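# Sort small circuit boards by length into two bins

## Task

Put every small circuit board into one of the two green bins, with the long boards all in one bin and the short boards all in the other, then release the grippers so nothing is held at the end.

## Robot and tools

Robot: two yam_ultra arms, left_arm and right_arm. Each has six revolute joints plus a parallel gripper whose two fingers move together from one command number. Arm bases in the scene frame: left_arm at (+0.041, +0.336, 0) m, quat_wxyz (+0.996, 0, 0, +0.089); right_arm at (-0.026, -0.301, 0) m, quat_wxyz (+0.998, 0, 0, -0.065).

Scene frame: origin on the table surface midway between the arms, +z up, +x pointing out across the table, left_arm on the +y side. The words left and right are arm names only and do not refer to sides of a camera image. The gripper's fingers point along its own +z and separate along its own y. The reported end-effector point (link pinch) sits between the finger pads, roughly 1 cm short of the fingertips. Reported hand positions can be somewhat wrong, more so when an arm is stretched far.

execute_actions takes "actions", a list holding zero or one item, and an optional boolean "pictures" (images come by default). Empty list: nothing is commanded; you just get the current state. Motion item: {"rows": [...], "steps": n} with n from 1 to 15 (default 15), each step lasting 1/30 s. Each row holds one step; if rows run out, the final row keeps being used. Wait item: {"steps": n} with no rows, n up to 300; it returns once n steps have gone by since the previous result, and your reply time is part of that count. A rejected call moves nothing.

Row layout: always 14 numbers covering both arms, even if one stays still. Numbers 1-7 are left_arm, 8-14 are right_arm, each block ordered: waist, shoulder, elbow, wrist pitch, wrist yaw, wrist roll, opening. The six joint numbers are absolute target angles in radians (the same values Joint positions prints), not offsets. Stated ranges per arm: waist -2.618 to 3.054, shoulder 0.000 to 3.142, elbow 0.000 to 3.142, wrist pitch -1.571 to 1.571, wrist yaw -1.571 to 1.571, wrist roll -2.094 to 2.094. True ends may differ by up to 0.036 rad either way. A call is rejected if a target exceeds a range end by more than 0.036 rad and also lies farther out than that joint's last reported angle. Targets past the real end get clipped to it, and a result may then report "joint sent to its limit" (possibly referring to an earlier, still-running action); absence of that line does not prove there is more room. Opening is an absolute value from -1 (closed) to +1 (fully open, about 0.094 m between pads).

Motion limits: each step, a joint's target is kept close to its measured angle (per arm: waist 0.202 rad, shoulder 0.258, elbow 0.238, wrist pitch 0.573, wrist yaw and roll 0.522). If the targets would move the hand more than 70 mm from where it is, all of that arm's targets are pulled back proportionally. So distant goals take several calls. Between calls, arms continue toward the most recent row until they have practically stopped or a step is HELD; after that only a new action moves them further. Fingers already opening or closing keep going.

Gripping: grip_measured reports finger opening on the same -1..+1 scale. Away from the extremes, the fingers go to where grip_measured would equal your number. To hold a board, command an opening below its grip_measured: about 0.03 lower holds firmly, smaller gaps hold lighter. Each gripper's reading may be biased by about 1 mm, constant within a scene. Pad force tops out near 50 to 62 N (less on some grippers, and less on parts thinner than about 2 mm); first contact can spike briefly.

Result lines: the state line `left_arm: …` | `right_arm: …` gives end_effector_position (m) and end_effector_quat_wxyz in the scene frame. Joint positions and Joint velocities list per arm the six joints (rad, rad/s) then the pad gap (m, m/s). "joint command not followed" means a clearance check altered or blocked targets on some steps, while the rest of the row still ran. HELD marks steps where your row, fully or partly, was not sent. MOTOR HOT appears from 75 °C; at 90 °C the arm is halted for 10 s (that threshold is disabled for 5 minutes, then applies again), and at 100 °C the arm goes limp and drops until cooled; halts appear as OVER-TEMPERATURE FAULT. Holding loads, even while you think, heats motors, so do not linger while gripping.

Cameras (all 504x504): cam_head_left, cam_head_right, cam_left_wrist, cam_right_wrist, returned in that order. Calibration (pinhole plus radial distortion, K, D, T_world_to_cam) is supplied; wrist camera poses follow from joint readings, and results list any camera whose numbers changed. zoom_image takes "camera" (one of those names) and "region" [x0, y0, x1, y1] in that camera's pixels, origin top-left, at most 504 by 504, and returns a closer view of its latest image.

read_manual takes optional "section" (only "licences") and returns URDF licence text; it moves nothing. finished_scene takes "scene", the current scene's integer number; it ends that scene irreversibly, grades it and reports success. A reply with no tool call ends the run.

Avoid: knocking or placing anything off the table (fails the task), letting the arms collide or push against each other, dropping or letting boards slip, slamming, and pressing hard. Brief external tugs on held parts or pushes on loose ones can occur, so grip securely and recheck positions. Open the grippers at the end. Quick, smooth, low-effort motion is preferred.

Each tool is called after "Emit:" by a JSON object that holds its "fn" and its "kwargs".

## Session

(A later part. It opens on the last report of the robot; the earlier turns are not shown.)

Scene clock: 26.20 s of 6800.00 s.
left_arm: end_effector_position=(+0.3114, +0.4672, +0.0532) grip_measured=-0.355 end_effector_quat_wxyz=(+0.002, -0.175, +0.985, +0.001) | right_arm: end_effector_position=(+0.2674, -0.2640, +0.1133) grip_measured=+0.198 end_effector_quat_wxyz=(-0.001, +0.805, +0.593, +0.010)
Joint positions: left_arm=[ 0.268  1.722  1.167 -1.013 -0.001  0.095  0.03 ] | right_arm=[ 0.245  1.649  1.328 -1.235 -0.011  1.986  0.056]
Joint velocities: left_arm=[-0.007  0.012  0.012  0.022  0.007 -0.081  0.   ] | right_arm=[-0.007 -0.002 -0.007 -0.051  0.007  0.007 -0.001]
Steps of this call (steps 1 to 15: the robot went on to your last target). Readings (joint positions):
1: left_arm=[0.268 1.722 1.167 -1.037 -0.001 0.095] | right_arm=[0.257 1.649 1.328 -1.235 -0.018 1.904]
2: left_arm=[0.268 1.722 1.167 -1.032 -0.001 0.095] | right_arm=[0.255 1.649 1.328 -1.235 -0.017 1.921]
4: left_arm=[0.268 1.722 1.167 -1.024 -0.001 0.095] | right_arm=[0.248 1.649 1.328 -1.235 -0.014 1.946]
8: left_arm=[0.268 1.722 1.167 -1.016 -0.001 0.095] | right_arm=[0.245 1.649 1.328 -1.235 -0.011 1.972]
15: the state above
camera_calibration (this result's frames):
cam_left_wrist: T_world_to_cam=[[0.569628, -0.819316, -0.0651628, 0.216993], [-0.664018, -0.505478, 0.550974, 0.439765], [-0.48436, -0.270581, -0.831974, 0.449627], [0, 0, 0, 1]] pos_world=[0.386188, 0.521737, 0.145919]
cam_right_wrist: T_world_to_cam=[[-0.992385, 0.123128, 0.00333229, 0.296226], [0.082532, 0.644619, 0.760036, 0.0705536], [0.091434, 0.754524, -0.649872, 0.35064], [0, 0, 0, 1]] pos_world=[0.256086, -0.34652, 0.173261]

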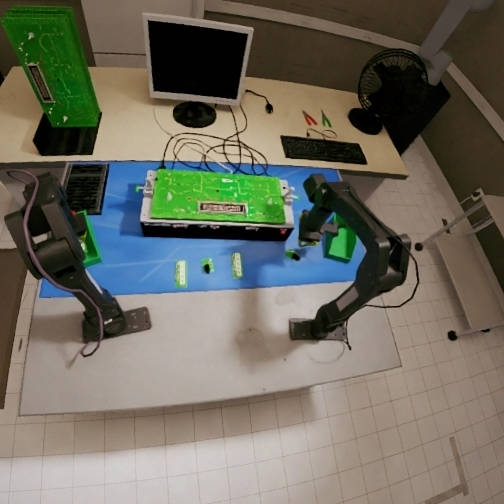

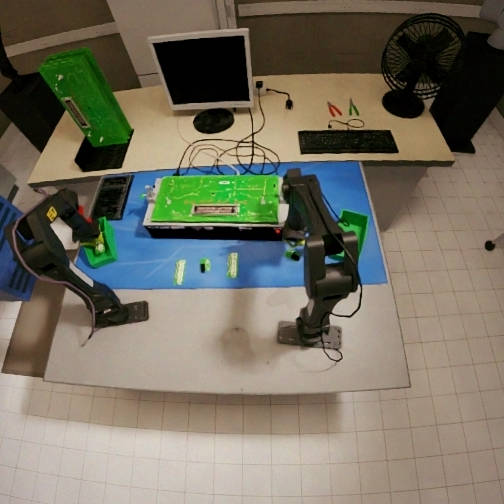

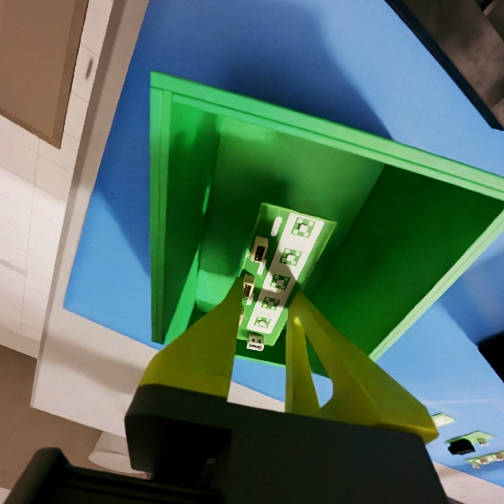

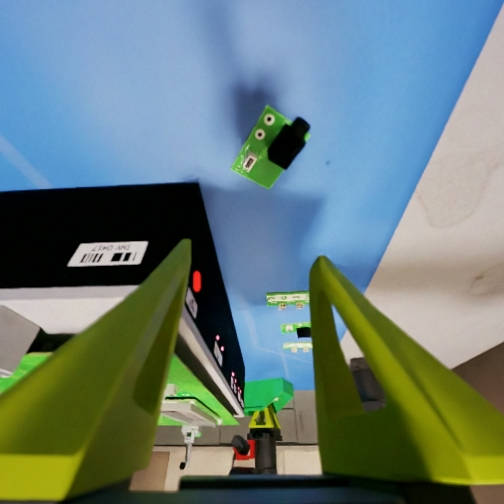

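Emit:
{"fn": "execute_actions", "kwargs": {"actions": [{"rows":[[0.269,1.74,1.166,-0.97,0,0.087,-0.42,0.268,1.66,1.25,-1.14,0,2.09,0.2],[0.269,1.74,1.166,-0.97,0,0.087,-0.42,0.268,1.66,1.25,-1.14,0,2.09,0.2],[0.269,1.77,1.166,-0.95,0,0.087,-0.42,0.268,1.68,1.17,-1.04,0,2.09,0.2],[0.269,1.77,1.166,-0.95,0,0.087,-0.42,0.268,1.68,1.17,-1.04,0,2.09,0.2],[0.269,1.77,1.166,-0.95,0,0.087,-0.42,0.268,1.69,1.09,-0.94,0,2.09,0.2],[0.269,1.77,1.166,-0.95,0,0.087,-0.42,0.268,1.69,1.09,-0.94,0,2.09,0.2],[0.269,1.77,1.166,-0.95,0,0.087,-0.42,0.268,1.70,1.04,-0.88,0,2.09,0.2],[0.269,1.77,1.166,-0.95,0,0.087,-0.42,0.268,1.70,1.04,-0.88,0,2.09,0.2],[0.269,1.77,1.166,-0.95,0,0.087,-0.42,0.268,1.70,1.04,-0.88,0,2.09,0.2],[0.269,1.77,1.166,-0.95,0,0.087,-0.42,0.268,1.70,1.04,-0.88,0,2.09,0.2],[0.269,1.77,1.166,-0.95,0,0.087,-0.42,0.268,1.70,1.04,-0.88,0,2.09,0.2],[0.269,1.77,1.166,-0.95,0,0.087,-0.15,0.268,1.70,1.04,-0.88,0,2.09,0.2]]}], "pictures": false}}

Emit:
{"fn": "execute_actions", "kwargs": {"actions": [{"rows":[[0.269,1.6,1.35,-1.25,0,0.087,-0.15,0.268,1.716,1.0,-0.85,0,2.09,0.2]]}]}}

Scene clock: 29.87 s of 6800.00 s.
left_arm: end_effector_position=(+0.3173, +0.4701, +0.0406) grip_measured=-0.154 end_effector_quat_wxyz=(-0.001, -0.175, +0.985, +0.000) | right_arm: end_effector_position=(+0.2473, -0.2625, +0.0231) grip_measured=+0.198 end_effector_quat_wxyz=(-0.012, +0.827, +0.562, -0.015)
Joint positions: left_arm=[ 0.268  1.766  1.167 -0.974 -0.001  0.095  0.04 ] | right_arm=[ 0.26   1.715  1.03  -0.923 -0.009  2.077  0.056]
Joint velocities: left_arm=[-0.012  0.007  0.007  0.154 -0.051 -0.022  0.003] | right_arm=[-0.002  0.012 -0.017  0.154  0.022  0.051 -0.   ]
Steps of this call (steps 1 to 15: the robot went on to your last target; steps 16 to 90: nothing new was sent; then 0.17 s passed at rest; steps 91 to 105: all 15 steps of this action). Readings (joint positions):
91: left_arm=[0.268 1.722 1.167 -1.011 -0.001 0.095] | right_arm=[0.246 1.649 1.318 -1.221 -0.010 2.003]
92: left_arm=[0.268 1.722 1.167 -1.008 -0.001 0.095] | right_arm=[0.249 1.648 1.301 -1.203 -0.009 2.019]
94: left_arm=[0.268 1.733 1.167 -0.996 -0.001 0.095] | right_arm=[0.257 1.653 1.236 -1.144 -0.009 2.041]
98: left_arm=[0.268 1.764 1.167 -0.981 -0.001 0.095] | right_arm=[0.260 1.691 1.078 -1.013 -0.009 2.064]
105: the state above

Scene clock: 30.37 s of 6800.00 s.
left_arm: end_effector_position=(+0.3139, +0.4684, +0.1343) grip_measured=-0.153 end_effector_quat_wxyz=(+0.049, -0.175, +0.983, +0.014) | right_arm: end_effector_position=(+0.2510, -0.2620, +0.0181) grip_measured=+0.198 end_effector_quat_wxyz=(-0.007, +0.828, +0.561, -0.004)
Joint positions: left_arm=[ 0.268  1.593  1.348 -1.225 -0.001  0.095  0.04 ] | right_arm=[ 0.26   1.715  1.008 -0.878 -0.009  2.08   0.056]
Joint velocities: left_arm=[-0.027  0.007 -0.012 -0.066 -0.066 -0.037 -0.   ] | right_arm=[-0.012 -0.007 -0.012  0.051 -0.051  0.066 -0.001]
Steps of this call (steps 1 to 15: all 15 steps of this action). Readings (joint positions):
1: left_arm=[0.268 1.760 1.181 -0.999 -0.001 0.095] | right_arm=[0.260 1.715 1.027 -0.912 -0.009 2.077]
2: left_arm=[0.268 1.748 1.204 -1.045 -0.001 0.095] | right_arm=[0.260 1.715 1.022 -0.899 -0.009 2.078]
4: left_arm=[0.268 1.691 1.263 -1.114 -0.001 0.095] | right_arm=[0.260 1.715 1.012 -0.885 -0.009 2.079]
8: left_arm=[0.268 1.592 1.345 -1.172 -0.001 0.095] | right_arm=[0.260 1.715 1.008 -0.878 -0.009 2.080]
15: the state above
camera_calibration (this result's frames):
cam_left_wrist: T_world_to_cam=[[0.574999, -0.816675, -0.0491749, 0.216761], [-0.708924, -0.527335, 0.468342, 0.43279], [-0.408415, -0.234435, -0.882178, 0.484636], [0, 0, 0, 1]] pos_world=[0.38011, 0.518864, 0.235501]
cam_right_wrist: T_world_to_cam=[[-0.979052, 0.201118, 0.0317705, 0.296569], [0.155818, 0.639621, 0.752732, 0.123423], [0.131067, 0.741914, -0.65756, 0.275639], [0, 0, 0, 1]] pos_world=[0.234998, -0.34309, 0.0789221]

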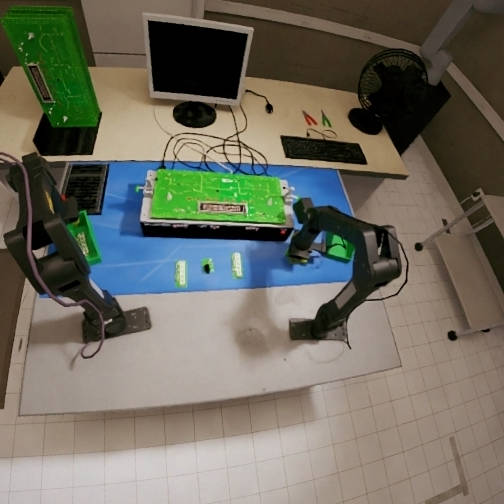

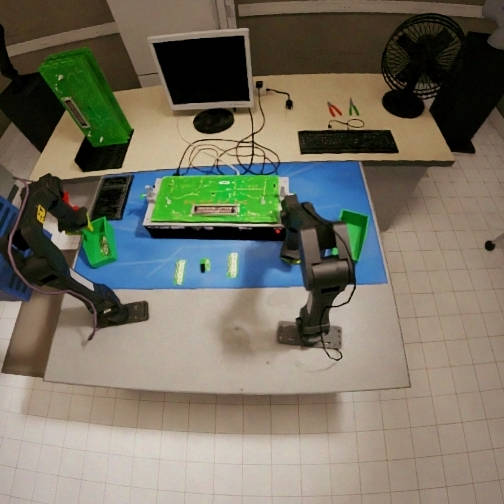

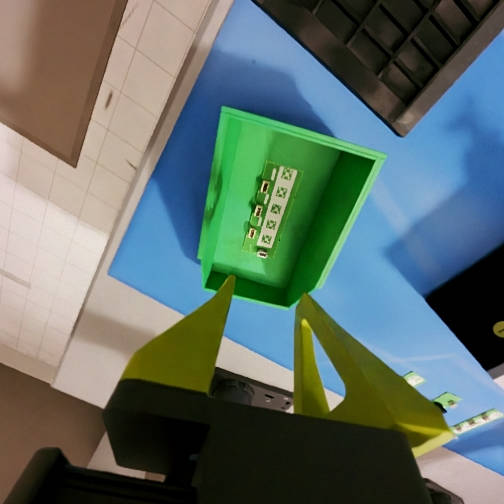

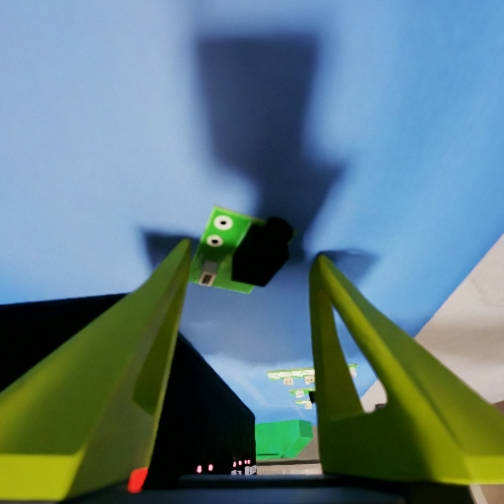

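Emit:
{"fn": "execute_actions", "kwargs": {"actions": [{"rows":[[0.2,1.342,1.153,-1.382,0,-0.3,0.2,0.268,1.73,1.0,-0.87,0,2.09,0.2],[0.1,1.342,1.153,-1.382,0,-0.3,0.2,0.268,1.73,1.0,-0.87,0,2.09,0.2],[0.0,1.342,1.153,-1.382,0,-0.3,0.2,0.268,1.73,1.0,-0.87,0,2.09,0.2],[-1.092,1.342,1.153,-1.382,0,-0.9,0.2,0.268,1.73,1.0,-0.87,0,2.09,0.1],[-1.092,1.342,1.153,-1.382,0,-0.9,0.2,0.268,1.73,1.0,-0.87,0,2.09,0.0],[-1.092,1.342,1.153,-1.382,0,-0.9,0.2,0.268,1.73,1.0,-0.87,0,2.09,-0.1],[-1.092,1.342,1.153,-1.382,0,-0.9,0.2,0.268,1.73,1.0,-0.87,0,2.09,-0.2],[-1.092,1.342,1.153,-1.382,0,-0.9,0.2,0.268,1.73,1.0,-0.87,0,2.09,-0.3],[-1.092,1.342,1.153,-1.382,0,-0.9,0.2,0.268,1.73,1.0,-0.87,0,2.09,-0.36],[-1.092,1.342,1.153,-1.382,0,-0.9,0.2,0.268,1.73,1.0,-0.87,0,2.09,-0.44]]}]}}

Scene clock: 32.63 s of 6800.00 s.
left_arm: end_effector_position=(+0.2382, +0.2266, +0.1444) grip_measured=+0.197 end_effector_quat_wxyz=(+0.017, -0.153, +0.988, -0.017) | right_arm: end_effector_position=(+0.2536, -0.2626, +0.0181) grip_measured=-0.432 end_effector_quat_wxyz=(-0.002, +0.829, +0.560, -0.001)
Joint positions: left_arm=[-0.687  1.35   1.175 -1.348  0.006 -0.817  0.056] | right_arm=[ 0.26   1.716  1.01  -0.869 -0.003  2.083  0.027]
Joint velocities: left_arm=[-2.098 -0.002 -0.002 -0.037  0.022 -0.505 -0.   ] | right_arm=[-0.007 -0.002 -0.012  0.051 -0.007  0.022  0.   ]
Steps of this call (steps 1 to 30: the robot went on to your last target; steps 31 to 53: nothing new was sent; steps 54 to 68: all 15 steps of this action). Readings (joint positions):
54: left_arm=[0.262 1.570 1.324 -1.225 -0.003 0.048] | right_arm=[0.260 1.715 1.008 -0.878 -0.009 2.080]
55: left_arm=[0.241 1.524 1.274 -1.225 -0.009 -0.009] | right_arm=[0.260 1.715 1.008 -0.878 -0.009 2.080]
57: left_arm=[0.134 1.427 1.201 -1.283 -0.013 -0.145] | right_arm=[0.260 1.715 1.008 -0.877 -0.008 2.080]
61: left_arm=[-0.170 1.350 1.175 -1.347 -0.001 -0.529] | right_arm=[0.260 1.718 1.008 -0.864 -0.002 2.081]
68: the state above
camera_calibration (this result's frames):
cam_left_wrist: T_world_to_cam=[[0.534824, -0.844713, -0.0205713, 0.0751116], [-0.705021, -0.459534, 0.54016, 0.220156], [-0.465734, -0.274388, -0.841311, 0.422705], [0, 0, 0, 1]] pos_world=[0.311911, 0.280602, 0.238252]
cam_right_wrist: T_world_to_cam=[[-0.978781, 0.203802, 0.0212575, 0.300071], [0.150124, 0.642617, 0.751336, 0.125621], [0.139464, 0.738585, -0.659577, 0.272777], [0, 0, 0, 1]] pos_world=[0.236803, -0.34335, 0.0791555]

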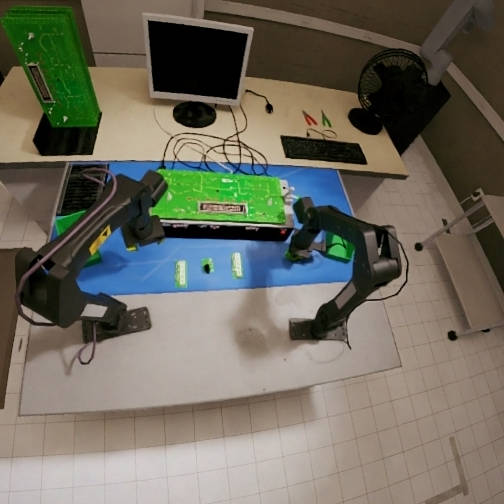

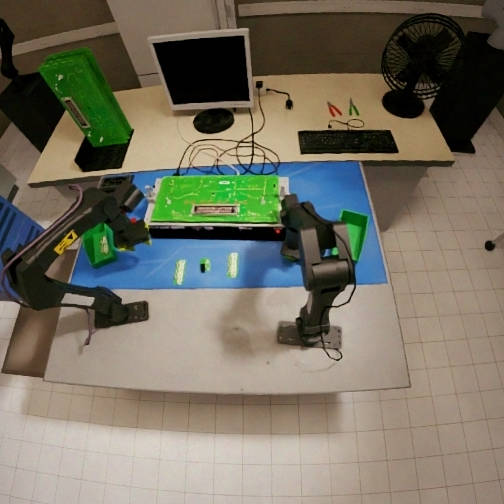

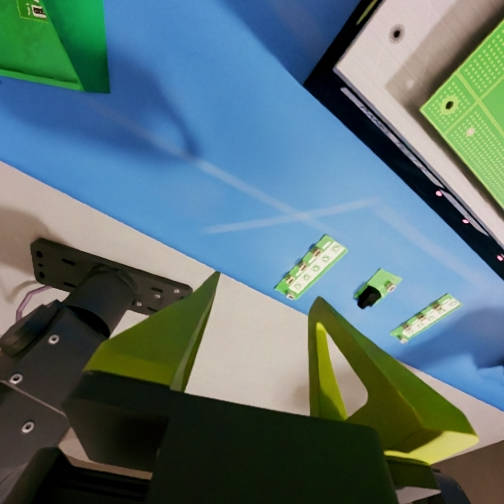

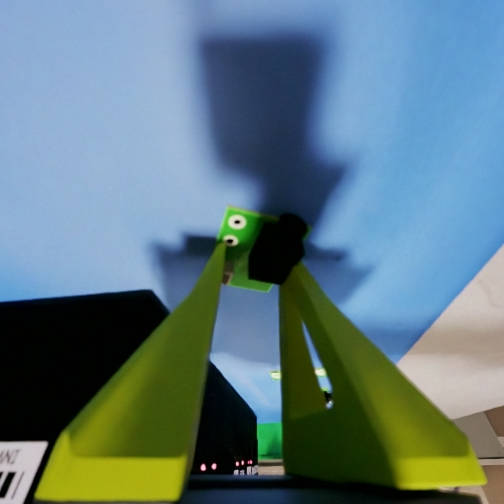

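Emit:
{"fn": "execute_actions", "kwargs": {"actions": [{"rows":[[-1.092,1.45,1.1,-1.2,0,-0.9,0.2,0.268,1.72,1.0,-0.87,0,2.09,0.35],[-1.092,1.45,1.1,-1.2,0,-0.9,0.2,0.268,1.72,1.0,-0.87,0,2.09,0.35],[-1.092,1.53,1.05,-1.05,0,-0.9,0.2,0.268,1.72,1.0,-0.87,0,2.09,0.35],[-1.092,1.53,1.05,-1.05,0,-0.9,0.2,0.268,1.72,1.0,-0.87,0,2.09,0.35],[-1.092,1.612,0.991,-0.93,0,-0.9,0.2,0.268,1.745,0.99,-0.87,0,2.09,0.35],[-1.092,1.612,0.991,-0.93,0,-0.9,0.2,0.268,1.745,0.99,-0.87,0,2.09,0.35],[-1.092,1.612,0.991,-0.93,0,-0.9,0.2,0.268,1.745,0.99,-0.87,0,2.09,0.35],[-1.092,1.612,0.991,-0.93,0,-0.9,0.2,0.268,1.745,0.99,-0.87,0,2.09,0.35],[-1.092,1.612,0.991,-0.93,0,-0.9,0.2,0.268,1.745,0.99,-0.87,0,2.09,0.1],[-1.092,1.612,0.991,-0.93,0,-0.9,0.2,0.268,1.745,0.99,-0.87,0,2.09,-0.05],[-1.092,1.612,0.991,-0.93,0,-0.9,0.2,0.268,1.745,0.99,-0.87,0,2.09,-0.2],[-1.092,1.612,0.991,-0.93,0,-0.9,0.2,0.268,1.745,0.99,-0.87,0,2.09,-0.3],[-1.092,1.612,0.991,-0.93,0,-0.9,0.2,0.268,1.745,0.99,-0.87,0,2.09,-0.44]]}], "pictures": false}}

Emit:
{"fn": "execute_actions", "kwargs": {"actions": [{"steps":10}]}}

Scene clock: 35.60 s of 6800.00 s.
left_arm: end_effector_position=(+0.1961, +0.1315, +0.0346) grip_measured=+0.197 end_effector_quat_wxyz=(-0.019, +0.012, +1.000, +0.013) | right_arm: end_effector_position=(+0.2582, -0.2638, +0.0178) grip_measured=-0.433 end_effector_quat_wxyz=(+0.007, +0.828, +0.561, +0.002)
Joint positions: left_arm=[-1.096  1.632  0.987 -0.969  0.014 -0.894  0.056] | right_arm=[ 0.263  1.72   1.013 -0.854  0.011  2.084  0.027]
Joint velocities: left_arm=[ 0.002 -0.002 -0.007  0.198  0.022 -0.007 -0.001] | right_arm=[-0.012 -0.007  0.002 -0.037  0.007  0.022 -0.012]
Steps of this call (steps 1 to 30: the robot went on to your last target; steps 31 to 74: nothing new was sent; steps 75 to 89: all 15 steps of this action). Readings (joint positions):
75: left_arm=[-1.096 1.357 1.169 -1.351 0.015 -0.893] | right_arm=[0.260 1.716 1.010 -0.870 -0.005 2.084]
76: left_arm=[-1.096 1.371 1.159 -1.326 0.015 -0.893] | right_arm=[0.262 1.716 1.010 -0.882 -0.010 2.084]
78: left_arm=[-1.096 1.436 1.121 -1.243 0.014 -0.894] | right_arm=[0.263 1.716 1.010 -0.891 -0.013 2.084]
82: left_arm=[-1.096 1.607 1.018 -1.055 0.014 -0.894] | right_arm=[0.263 1.717 1.010 -0.892 -0.013 2.084]
89: the state above

Scene clock: 35.93 s of 6800.00 s.
left_arm: end_effector_position=(+0.1994, +0.1272, +0.0345) grip_measured=+0.197 end_effector_quat_wxyz=(-0.012, +0.012, +1.000, +0.004) | right_arm: end_effector_position=(+0.2584, -0.2637, +0.0178) grip_measured=-0.438 end_effector_quat_wxyz=(+0.007, +0.828, +0.561, +0.002)
Joint positions: left_arm=[-1.096  1.632  0.987 -0.948  0.014 -0.894  0.056] | right_arm=[ 0.263  1.72   1.013 -0.854  0.011  2.084  0.026]
Joint velocities: left_arm=[ 0.007 -0.002  0.002 -0.066 -0.022  0.037 -0.001] | right_arm=[-0.007  0.007 -0.002  0.11  -0.037  0.022 -0.001]
Steps of this call (steps 1 to 10: the robot went on to your last target). Readings (joint positions):
1: left_arm=[-1.096 1.632 0.987 -0.964 0.014 -0.894] | right_arm=[0.263 1.720 1.013 -0.854 0.011 2.084]
2: left_arm=[-1.096 1.632 0.987 -0.960 0.014 -0.894] | right_arm=[0.263 1.720 1.013 -0.854 0.011 2.084]
4: left_arm=[-1.096 1.632 0.987 -0.954 0.014 -0.894] | right_arm=[0.263 1.720 1.013 -0.854 0.011 2.084]
8: left_arm=[-1.096 1.632 0.987 -0.949 0.014 -0.894] | right_arm=[0.263 1.720 1.013 -0.854 0.011 2.084]
10: the state above
camera_calibration (this result's frames):
cam_left_wrist: T_world_to_cam=[[0.227402, -0.970606, -0.0788224, 0.0889891], [-0.787637, -0.230924, 0.571229, 0.192855], [-0.57264, -0.0678151, -0.816997, 0.279046], [0, 0, 0, 1]] pos_world=[0.291456, 0.149832, 0.12483]
cam_right_wrist: T_world_to_cam=[[-0.979356, 0.202122, 0.00291916, 0.305042], [0.136772, 0.651936, 0.745837, 0.131873], [0.148847, 0.73084, -0.666122, 0.268387], [0, 0, 0, 1]] pos_world=[0.240759, -0.343776, 0.0795316]

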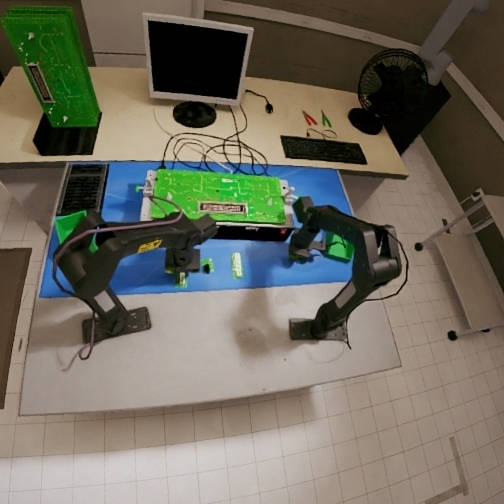

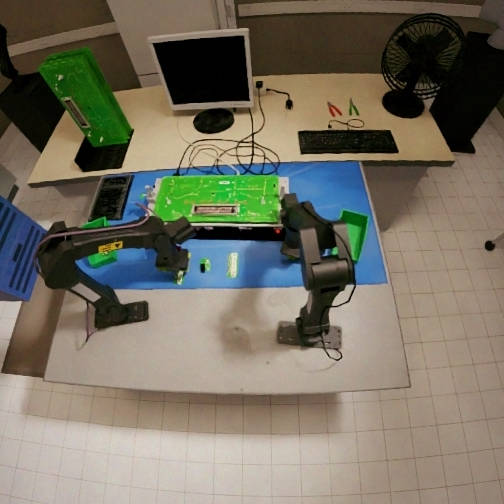

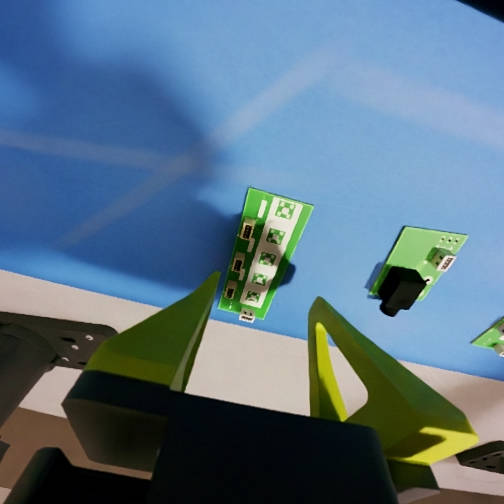

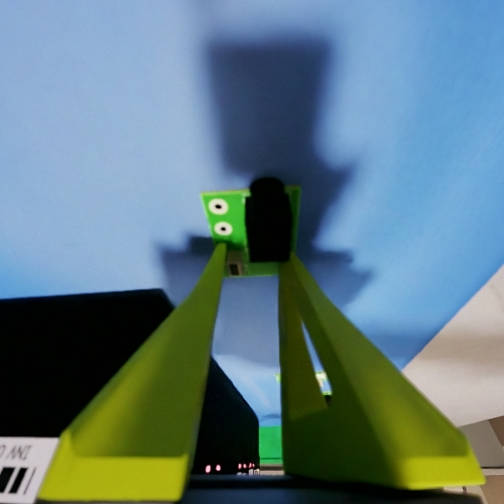

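Emit:
{"fn": "execute_actions", "kwargs": {"actions": [{"rows":[[-1.1,1.605,0.93,-0.9,0,-0.9,0.2,0.268,1.70,1.02,-0.87,0,2.09,0.3],[-1.1,1.605,0.93,-0.9,0,-0.9,0.2,0.268,1.70,1.02,-0.87,0,2.09,0.3],[-1.1,1.605,0.93,-0.88,0,-0.9,0.2,0.268,1.64,1.02,-0.87,0,2.09,0.3],[-1.1,1.605,0.93,-0.87,0,-0.9,0.2,0.268,1.64,1.02,-0.87,0,2.09,0.3],[-1.1,1.605,0.93,-0.86,0,-0.9,0.2,0.268,1.64,1.02,-0.87,0,2.09,0.3],[-1.1,1.61,0.90,-0.84,0,-0.9,0.2,0.205,1.64,1.0,-0.85,0,1.86,0.3]]}], "pictures": false}}

Emit:
{"fn": "execute_actions", "kwargs": {"actions": [{"rows":[[-1.1,1.63,0.855,-0.81,0,-0.9,0.2,0.205,1.685,0.95,-0.79,0,1.86,0.3]]}]}}

Scene clock: 39.53 s of 6800.00 s.
left_arm: end_effector_position=(+0.1974, +0.1298, +0.0200) grip_measured=+0.197 end_effector_quat_wxyz=(-0.006, +0.012, +1.000, -0.004) | right_arm: end_effector_position=(+0.2615, -0.2775, +0.0332) grip_measured=+0.298 end_effector_quat_wxyz=(+0.017, +0.788, +0.615, +0.024)
Joint positions: left_arm=[-1.096  1.625  0.916 -0.863  0.014 -0.894  0.056] | right_arm=[ 0.209  1.657  1.008 -0.863  0.002  1.895  0.061]
Joint velocities: left_arm=[ 0.012  0.012 -0.002  0.066  0.007 -0.007 -0.   ] | right_arm=[ 0.012 -0.002 -0.007 -0.095 -0.11  -0.183  0.001]
Steps of this call (steps 1 to 30: the robot went on to your last target; steps 31 to 90: nothing new was sent; then 0.10 s passed at rest; steps 91 to 105: all 15 steps of this action). Readings (joint positions):
91: left_arm=[-1.096 1.630 0.982 -0.939 0.014 -0.894] | right_arm=[0.263 1.718 1.014 -0.854 0.011 2.084]
92: left_arm=[-1.096 1.627 0.972 -0.929 0.014 -0.894] | right_arm=[0.263 1.717 1.014 -0.854 0.009 2.084]
94: left_arm=[-1.096 1.625 0.955 -0.919 0.014 -0.894] | right_arm=[0.263 1.701 1.008 -0.869 0.007 2.084]
98: left_arm=[-1.096 1.625 0.927 -0.884 0.014 -0.894] | right_arm=[0.229 1.660 1.008 -0.866 0.003 1.988]
105: the state above

Scene clock: 40.03 s of 6800.00 s.
left_arm: end_effector_position=(+0.1951, +0.1331, +0.0129) grip_measured=+0.198 end_effector_quat_wxyz=(-0.005, +0.011, +1.000, -0.004) | right_arm: end_effector_position=(+0.2544, -0.2778, +0.0170) grip_measured=+0.298 end_effector_quat_wxyz=(+0.011, +0.781, +0.625, +0.015)
Joint positions: left_arm=[-1.096  1.624  0.883 -0.831  0.013 -0.895  0.056] | right_arm=[ 0.209  1.678  0.961 -0.817  0.001  1.871  0.061]
Joint velocities: left_arm=[ 0.007 -0.002  0.002  0.022  0.007 -0.051 -0.   ] | right_arm=[-0.002  0.017 -0.007  0.022  0.051 -0.037 -0.   ]
Steps of this call (steps 1 to 15: all 15 steps of this action). Readings (joint positions):
1: left_arm=[-1.096 1.625 0.911 -0.855 0.014 -0.894] | right_arm=[0.209 1.658 1.001 -0.853 0.002 1.890]
2: left_arm=[-1.096 1.625 0.902 -0.843 0.014 -0.894] | right_arm=[0.209 1.660 0.989 -0.836 0.002 1.885]
4: left_arm=[-1.096 1.625 0.883 -0.833 0.014 -0.895] | right_arm=[0.209 1.673 0.968 -0.823 0.002 1.880]
8: left_arm=[-1.096 1.624 0.883 -0.831 0.013 -0.895] | right_arm=[0.209 1.678 0.961 -0.817 0.001 1.874]
15: the state above
camera_calibration (this result's frames):
cam_left_wrist: T_world_to_cam=[[0.22983, -0.971418, -0.0593686, 0.0932888], [-0.795137, -0.222599, 0.564099, 0.203599], [-0.561191, -0.0824408, -0.82357, 0.259164], [0, 0, 0, 1]] pos_world=[0.285889, 0.157309, 0.104128]
cam_right_wrist: T_world_to_cam=[[-0.998831, 0.0439424, -0.0201429, 0.265307], [0.0137696, 0.658078, 0.752823, 0.175045], [0.0463365, 0.751666, -0.657914, 0.310471], [0, 0, 0, 1]] pos_world=[0.248201, -0.360222, 0.0778295]

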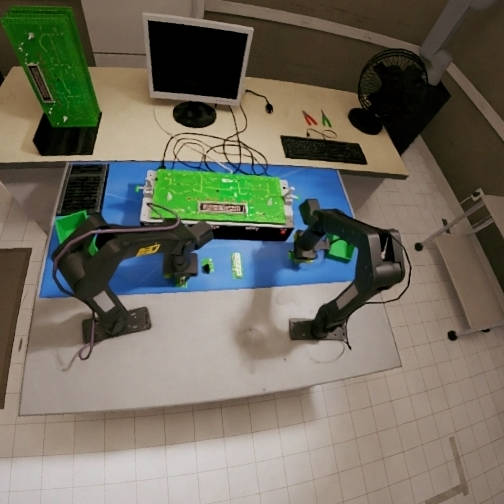

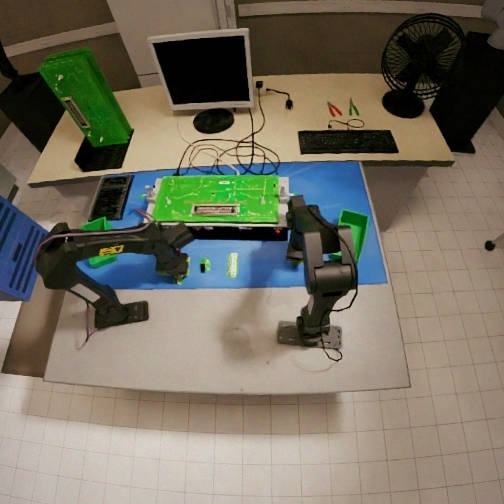

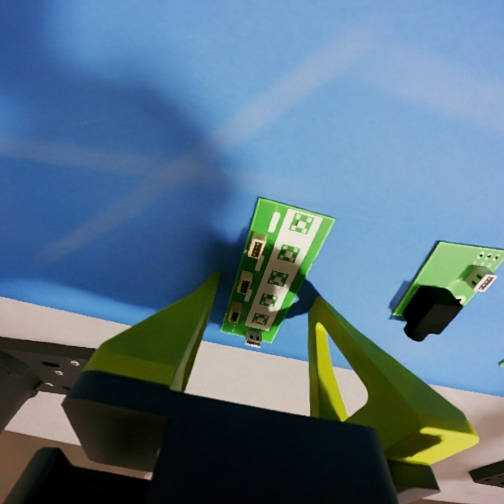

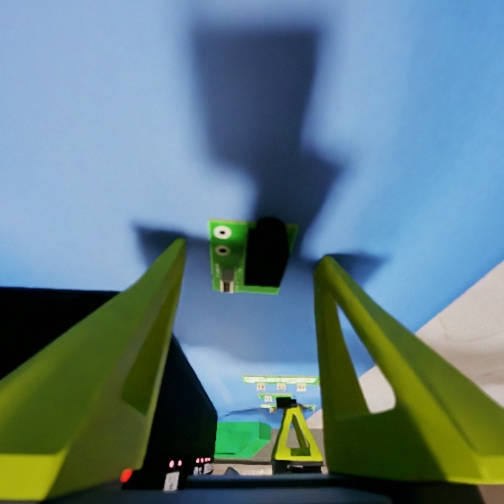

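Emit:
{"fn": "execute_actions", "kwargs": {"actions": [{"rows":[[-1.1,1.63,0.86,-0.82,0,-0.9,0.1,0.205,1.685,0.95,-0.8,0,1.86,0.15],[-1.1,1.63,0.86,-0.82,0,-0.9,0.0,0.205,1.685,0.95,-0.8,0,1.86,0.0],[-1.1,1.63,0.86,-0.82,0,-0.9,-0.1,0.205,1.685,0.95,-0.8,0,1.86,-0.1],[-1.1,1.63,0.86,-0.82,0,-0.9,-0.2,0.205,1.685,0.95,-0.8,0,1.86,-0.2],[-1.1,1.63,0.86,-0.82,0,-0.9,-0.27,0.205,1.685,0.95,-0.8,0,1.86,-0.27],[-1.1,1.63,0.86,-0.82,0,-0.9,-0.33,0.205,1.685,0.95,-0.8,0,1.86,-0.33],[-1.1,1.63,0.86,-0.82,0,-0.9,-0.42,0.205,1.685,0.95,-0.8,0,1.86,-0.44]],"steps":11}], "pictures": false}}

Scene clock: 41.53 s of 6800.00 s.
left_arm: end_effector_position=(+0.1955, +0.1309, +0.0129) grip_measured=-0.362 end_effector_quat_wxyz=(-0.005, +0.011, +1.000, -0.009) | right_arm: end_effector_position=(+0.2517, -0.2768, +0.0169) grip_measured=-0.373 end_effector_quat_wxyz=(+0.005, +0.780, +0.625, +0.012)
Joint positions: left_arm=[-1.097  1.624  0.883 -0.823  0.018 -0.896  0.03 ] | right_arm=[ 0.209  1.678  0.961 -0.827 -0.006  1.869  0.029]
Joint velocities: left_arm=[-0.007 -0.017 -0.002 -0.081 -0.066 -0.066 -0.   ] | right_arm=[-0.002 -0.022  0.012  0.022 -0.051 -0.022 -0.   ]
Steps of this call (steps 1 to 15: the robot went on to your last target; steps 16 to 34: nothing new was sent; steps 35 to 45: all 11 steps of this action). Readings (joint positions):
35: left_arm=[-1.096 1.624 0.883 -0.829 0.015 -0.896] | right_arm=[0.209 1.678 0.961 -0.820 -0.001 1.870]
36: left_arm=[-1.097 1.624 0.883 -0.824 0.018 -0.896] | right_arm=[0.209 1.678 0.961 -0.826 -0.004 1.869]
38: left_arm=[-1.097 1.624 0.883 -0.823 0.018 -0.896] | right_arm=[0.209 1.678 0.961 -0.829 -0.006 1.869]
42: left_arm=[-1.097 1.624 0.883 -0.823 0.018 -0.896] | right_arm=[0.209 1.678 0.961 -0.828 -0.006 1.869]
45: the state above

Emit:
{"fn": "execute_actions", "kwargs": {"actions": [{"rows":[[-1.1,1.58,0.92,-0.95,0,-0.9,-0.42,0.205,1.63,0.99,-0.95,0,1.86,-0.44],[-1.1,1.54,0.96,-1.05,0,-0.9,-0.42,0.205,1.58,1.02,-1.05,0,1.86,-0.44],[-1.1,1.5,1.0,-1.15,0,-0.9,-0.42,0.205,1.53,1.05,-1.15,0,1.86,-0.44],[-1.1,1.46,1.04,-1.25,0,-0.9,-0.42,0.205,1.48,1.08,-1.25,0,1.86,-0.44],[-1.1,1.42,1.08,-1.33,0,-0.9,-0.42,0.205,1.43,1.1,-1.33,0,1.86,-0.44],[-1.1,1.38,1.12,-1.38,0,-0.9,-0.42,0.205,1.38,1.13,-1.38,0,1.86,-0.44],[-1.1,1.342,1.153,-1.382,0,-0.9,-0.42,0.205,1.342,1.153,-1.382,0,1.86,-0.44],[-1.1,1.342,1.153,-1.382,0,-0.9,-0.42,0.205,1.342,1.153,-1.382,0,1.86,-0.44],[-1.1,1.342,1.153,-1.382,0,-0.9,-0.42,0.205,1.342,1.153,-1.382,0,1.86,-0.44],[0.269,1.342,1.153,-1.382,0,0.087,-0.42,-0.35,1.342,1.153,-1.382,0,-0.15,-0.44]]}], "pictures": false}}

Emit:
{"fn": "execute_actions", "kwargs": {"actions": [{"rows":[[0.269,1.342,1.153,-1.382,0,0.087,-0.42,-0.35,1.6,1.45,-1.4,0,-0.15,-0.44]],"steps":10}], "pictures": false}}

Emit:
{"fn": "execute_actions", "kwargs": {"actions": [{"rows":[[0.269,1.68,1.45,-1.34,0,0.087,-0.42,-0.35,2.03,1.94,-1.464,0,-0.15,-0.44]]}], "pictures": false}}

Emit:
{"fn": "execute_actions", "kwargs": {"actions": [{"rows":[[0.269,1.69,1.38,-1.24,0,0.087,-0.42,-0.35,2.03,1.94,-1.464,0,-0.15,-0.44],[0.269,1.69,1.38,-1.24,0,0.087,-0.42,-0.35,2.03,1.94,-1.464,0,-0.15,-0.44],[0.269,1.7,1.31,-1.16,0,0.087,-0.42,-0.35,2.03,1.94,-1.464,0,-0.15,-0.44],[0.269,1.7,1.31,-1.16,0,0.087,-0.42,-0.35,2.03,1.94,-1.464,0,-0.15,-0.44],[0.269,1.72,1.24,-1.07,0,0.087,-0.42,-0.35,2.03,1.94,-1.464,0,-0.15,-0.44],[0.269,1.72,1.24,-1.07,0,0.087,-0.42,-0.35,2.03,1.94,-1.464,0,-0.15,-0.44],[0.269,1.755,1.166,-0.96,0,0.087,-0.42,-0.35,2.03,1.94,-1.464,0,-0.15,-0.44]]}]}}

Scene clock: 45.07 s of 6800.00 s.
left_arm: end_effector_position=(+0.2378, +0.2171, +0.1423) grip_measured=-0.362 end_effector_quat_wxyz=(+0.031, +0.104, +0.994, -0.025) | right_arm: end_effector_position=(+0.1947, -0.3661, +0.1411) grip_measured=-0.373 end_effector_quat_wxyz=(+0.030, +0.719, +0.694, +0.024)
Joint positions: left_arm=[-0.714  1.338  1.155 -1.31   0.018 -0.328  0.03 ] | right_arm=[-0.173  1.341  1.153 -1.308 -0.014  1.304  0.029]
Joint velocities: left_arm=[ 2.088  0.071  0.007 -0.256 -0.051  2.689  0.   ] | right_arm=[-2.088  0.081 -0.002 -0.271  0.007 -2.806 -0.   ]
Steps of this call (steps 1 to 15: the robot went on to your last target; steps 16 to 90: nothing new was sent; then 0.03 s passed at rest; steps 91 to 105: all 15 steps of this action). Readings (joint positions):
91: left_arm=[-1.097 1.622 0.885 -0.832 0.018 -0.896] | right_arm=[0.209 1.676 0.962 -0.835 -0.006 1.869]
92: left_arm=[-1.097 1.614 0.893 -0.863 0.018 -0.896] | right_arm=[0.209 1.667 0.966 -0.862 -0.006 1.869]
94: left_arm=[-1.097 1.572 0.932 -0.975 0.018 -0.896] | right_arm=[0.209 1.614 0.991 -0.967 -0.006 1.869]
98: left_arm=[-1.097 1.419 1.077 -1.184 0.018 -0.896] | right_arm=[0.209 1.431 1.090 -1.169 -0.006 1.869]
105: the state above

Scene clock: 45.40 s of 6800.00 s.
left_arm: end_effector_position=(+0.2581, +0.3813, +0.1412) grip_measured=-0.362 end_effector_quat_wxyz=(+0.021, -0.084, +0.996, -0.000) | right_arm: end_effector_position=(+0.2278, -0.4327, +0.1456) grip_measured=-0.373 end_effector_quat_wxyz=(+0.004, +0.395, +0.919, -0.001)
Joint positions: left_arm=[ 0.026  1.34   1.155 -1.345  0.006  0.037  0.03 ] | right_arm=[-0.351  1.618  1.424 -1.369  0.002  0.33   0.029]
Joint velocities: left_arm=[ 2.098  0.017  0.007  0.007 -0.022  0.3    0.001] | right_arm=[-0.007 -0.012 -0.012 -0.125 -0.022 -2.821  0.001]
Steps of this call (steps 1 to 10: all 10 steps of this action). Readings (joint positions):
1: left_arm=[-0.640 1.339 1.155 -1.318 0.017 -0.246] | right_arm=[-0.242 1.377 1.188 -1.349 -0.011 1.208]
2: left_arm=[-0.567 1.340 1.155 -1.324 0.015 -0.180] | right_arm=[-0.297 1.446 1.267 -1.397 -0.005 1.111]
4: left_arm=[-0.419 1.340 1.155 -1.333 0.012 -0.086] | right_arm=[-0.345 1.566 1.389 -1.378 0.002 0.916]
8: left_arm=[-0.122 1.340 1.155 -1.342 0.007 0.013] | right_arm=[-0.351 1.618 1.423 -1.361 0.002 0.525]
10: the state above

Scene clock: 45.90 s of 6800.00 s.
left_arm: end_effector_position=(+0.3092, +0.4682, +0.1240) grip_measured=-0.362 end_effector_quat_wxyz=(-0.014, -0.186, +0.982, -0.002) | right_arm: end_effector_position=(+0.3210, -0.4814, +0.1280) grip_measured=-0.373 end_effector_quat_wxyz=(-0.006, +0.178, +0.984, +0.001)
Joint positions: left_arm=[ 0.273  1.699  1.427 -1.327 -0.003  0.078  0.03 ] | right_arm=[-0.351  2.057  1.914 -1.44   0.002 -0.124  0.029]
Joint velocities: left_arm=[ 0.007  0.022 -0.022  0.007  0.007 -0.022  0.001] | right_arm=[-0.007 -0.056  0.037 -0.007  0.022 -0.081  0.   ]
Steps of this call (steps 1 to 15: all 15 steps of this action). Readings (joint positions):
1: left_arm=[0.096 1.368 1.183 -1.368 0.004 0.044] | right_arm=[-0.351 1.652 1.463 -1.412 0.002 0.239]
2: left_arm=[0.155 1.427 1.248 -1.397 0.002 0.049] | right_arm=[-0.351 1.720 1.549 -1.462 0.002 0.163]
4: left_arm=[0.235 1.569 1.377 -1.379 -0.001 0.058] | right_arm=[-0.351 1.883 1.725 -1.467 0.002 0.053]
8: left_arm=[0.273 1.698 1.427 -1.322 -0.004 0.070] | right_arm=[-0.351 2.065 1.893 -1.421 0.002 -0.061]
15: the state above

Scene clock: 46.40 s of 6800.00 s.
left_arm: end_effector_position=(+0.3061, +0.4667, +0.0402) grip_measured=-0.362 end_effector_quat_wxyz=(-0.024, -0.185, +0.982, -0.005) | right_arm: end_effector_position=(+0.3198, -0.4808, +0.1293) grip_measured=-0.373 end_effector_quat_wxyz=(-0.007, +0.170, +0.985, +0.001)
Joint positions: left_arm=[ 0.273  1.768  1.166 -1.018 -0.003  0.079  0.03 ] | right_arm=[-0.351  2.054  1.915 -1.446  0.002 -0.139  0.029]
Joint velocities: left_arm=[-0.012  0.002 -0.002  0.271  0.022  0.051 -0.001] | right_arm=[ 0.007 -0.002  0.002 -0.007 -0.051  0.037 -0.   ]
Steps of this call (steps 1 to 15: all 15 steps of this action). Readings (joint positions):
1: left_arm=[0.273 1.699 1.422 -1.319 -0.003 0.078] | right_arm=[-0.351 2.055 1.915 -1.441 0.002 -0.127]
2: left_arm=[0.273 1.698 1.415 -1.307 -0.003 0.078] | right_arm=[-0.351 2.054 1.915 -1.442 0.002 -0.130]
4: left_arm=[0.273 1.696 1.375 -1.258 -0.003 0.079] | right_arm=[-0.351 2.054 1.915 -1.444 0.002 -0.133]
8: left_arm=[0.273 1.715 1.235 -1.123 -0.003 0.079] | right_arm=[-0.351 2.054 1.915 -1.445 0.002 -0.137]
15: the state above
camera_calibration (this result's frames):
cam_left_wrist: T_world_to_cam=[[0.582947, -0.808938, -0.0761035, 0.210245], [-0.625941, -0.506835, 0.592719, 0.430438], [-0.518045, -0.297887, -0.801806, 0.457877], [0, 0, 0, 1]] pos_world=[0.384068, 0.524632, 0.128]
cam_right_wrist: T_world_to_cam=[[-0.164144, -0.986344, 0.0135175, -0.424813], [-0.639433, 0.116826, 0.759919, 0.170926], [-0.75112, 0.116092, -0.649878, 0.482368], [0, 0, 0, 1]] pos_world=[0.401882, -0.494979, 0.189333]

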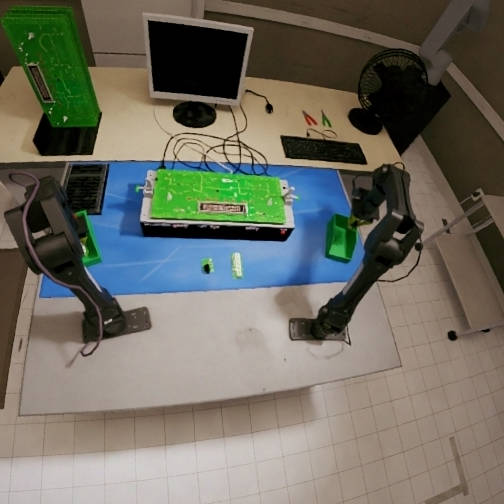

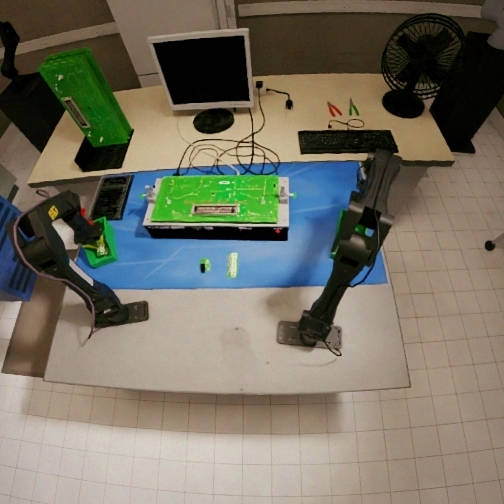

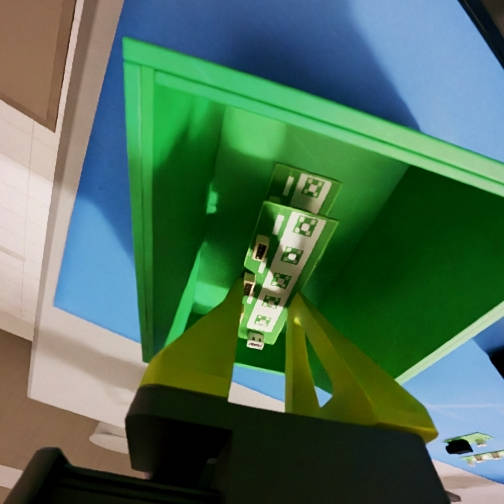

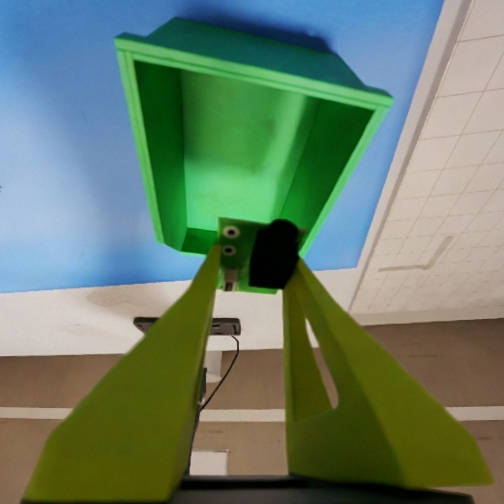

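Emit:
{"fn": "execute_actions", "kwargs": {"actions": [{"rows":[[0.269,1.755,1.166,-0.96,0,0.087,-0.15,-0.34,2.0,1.8,-1.36,0,-0.14,-0.44],[0.269,1.755,1.166,-0.96,0,0.087,-0.15,-0.34,2.0,1.8,-1.36,0,-0.14,-0.44],[0.269,1.755,1.166,-0.96,0,0.087,-0.15,-0.34,1.97,1.68,-1.26,0,-0.14,-0.44],[0.269,1.755,1.166,-0.96,0,0.087,-0.15,-0.34,1.97,1.68,-1.26,0,-0.14,-0.44],[0.269,1.6,1.35,-1.3,0,0.087,-0.15,-0.34,1.95,1.57,-1.16,0,-0.14,-0.44],[0.269,1.6,1.35,-1.3,0,0.087,-0.15,-0.34,1.95,1.57,-1.16,0,-0.14,-0.44],[0.269,1.6,1.35,-1.3,0,0.087,-0.15,-0.34,1.928,1.459,-1.07,0,-0.14,-0.44],[0.269,1.6,1.35,-1.3,0,0.087,-0.15,-0.34,1.928,1.459,-1.07,0,-0.14,-0.44],[0.269,1.6,1.35,-1.3,0,0.087,-0.15,-0.34,1.928,1.459,-1.07,0,-0.14,-0.44],[0.269,1.6,1.35,-1.3,0,0.087,-0.15,-0.34,1.928,1.459,-1.07,0,-0.14,-0.44],[0.269,1.6,1.35,-1.3,0,0.087,-0.15,-0.34,1.928,1.459,-1.07,0,-0.14,-0.44],[0.1,1.342,1.153,-1.382,0,-0.3,0.2,-0.34,1.928,1.459,-1.07,0,-0.14,-0.44]]}], "pictures": false}}

Emit:
{"fn": "execute_actions", "kwargs": {"actions": [{"rows":[[-1.316,1.342,1.153,-1.382,0,-1.14,0.2,-0.34,1.928,1.459,-1.07,0,-0.14,-0.44]]}]}}

Scene clock: 49.93 s of 6800.00 s.
left_arm: end_effector_position=(+0.2866, +0.4215, +0.1435) grip_measured=+0.194 end_effector_quat_wxyz=(+0.058, -0.213, +0.975, +0.010) | right_arm: end_effector_position=(+0.2808, -0.4604, +0.0477) grip_measured=-0.373 end_effector_quat_wxyz=(-0.032, +0.170, +0.985, +0.009)
Joint positions: left_arm=[ 0.146  1.414  1.217 -1.257 -0.007 -0.104  0.056] | right_arm=[-0.351  1.958  1.447 -1.127  0.002 -0.14   0.029]
Joint velocities: left_arm=[-1.14  -1.35  -0.842 -1.033  0.183 -1.179  0.005] | right_arm=[-0.002 -0.037 -0.002  0.271  0.007 -0.022  0.001]
Steps of this call (steps 1 to 30: the robot went on to your last target; steps 31 to 90: nothing new was sent; then 0.03 s passed at rest; steps 91 to 105: all 15 steps of this action). Readings (joint positions):
91: left_arm=[0.273 1.768 1.166 -0.982 -0.003 0.079] | right_arm=[-0.351 2.047 1.896 -1.428 0.002 -0.140]
92: left_arm=[0.273 1.768 1.166 -0.982 -0.003 0.079] | right_arm=[-0.351 2.033 1.862 -1.409 0.002 -0.140]
94: left_arm=[0.273 1.768 1.166 -0.982 -0.003 0.079] | right_arm=[-0.351 2.001 1.761 -1.358 0.002 -0.140]
98: left_arm=[0.273 1.692 1.262 -1.139 -0.003 0.079] | right_arm=[-0.351 1.961 1.534 -1.223 0.002 -0.140]
105: the state above

Scene clock: 50.43 s of 6800.00 s.
left_arm: end_effector_position=(+0.2042, +0.1812, +0.1449) grip_measured=+0.197 end_effector_quat_wxyz=(+0.013, -0.156, +0.987, -0.023) | right_arm: end_effector_position=(+0.2891, -0.4647, +0.0481) grip_measured=-0.373 end_effector_quat_wxyz=(-0.013, +0.170, +0.985, +0.003)
Joint positions: left_arm=[-0.938  1.344  1.172 -1.346  0.008 -1.073  0.056] | right_arm=[-0.351  1.955  1.447 -1.09   0.002 -0.14   0.029]
Joint velocities: left_arm=[-2.083 -0.017 -0.002 -0.037 -0.007 -0.388 -0.002] | right_arm=[ 0.002 -0.007  0.002  0.051  0.007  0.037 -0.   ]
Steps of this call (steps 1 to 15: all 15 steps of this action). Readings (joint positions):
1: left_arm=[0.095 1.376 1.195 -1.290 -0.009 -0.191] | right_arm=[-0.351 1.957 1.447 -1.118 0.002 -0.140]
2: left_arm=[0.027 1.354 1.184 -1.318 -0.010 -0.291] | right_arm=[-0.351 1.956 1.447 -1.111 0.002 -0.140]
4: left_arm=[-0.124 1.344 1.179 -1.343 -0.004 -0.487] | right_arm=[-0.351 1.955 1.447 -1.102 0.002 -0.140]
8: left_arm=[-0.420 1.344 1.172 -1.346 0.003 -0.845] | right_arm=[-0.351 1.955 1.447 -1.093 0.002 -0.140]
15: the state above
camera_calibration (this result's frames):
cam_left_wrist: T_world_to_cam=[[0.538843, -0.84232, -0.0120677, 0.0525094], [-0.699219, -0.455197, 0.55126, 0.171493], [-0.469831, -0.288605, -0.834246, 0.397178], [0, 0, 0, 1]] pos_world=[0.278223, 0.23692, 0.23744]
cam_right_wrist: T_world_to_cam=[[-0.163635, -0.986475, 0.00946513, -0.412911], [-0.630699, 0.111988, 0.767905, 0.205933], [-0.758579, 0.119687, -0.640494, 0.407988], [0, 0, 0, 1]] pos_world=[0.371806, -0.479219, 0.107086]

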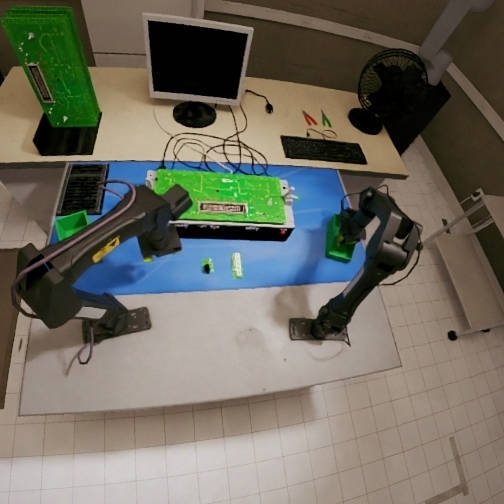

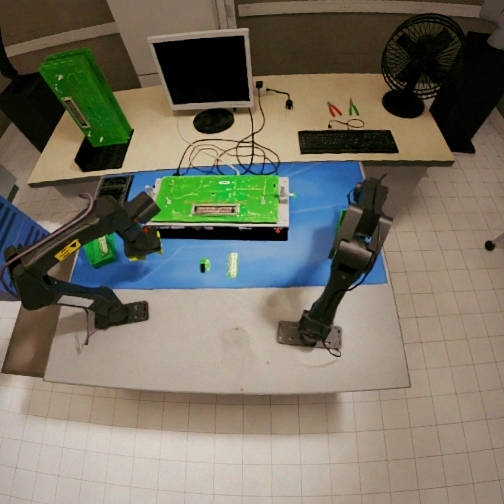

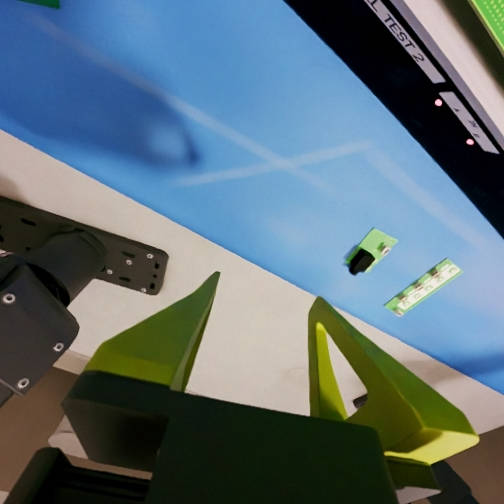

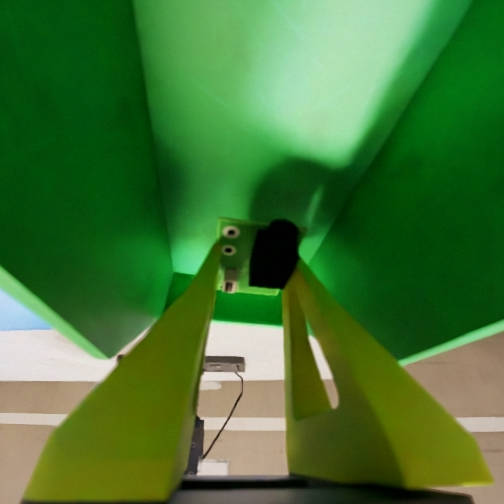

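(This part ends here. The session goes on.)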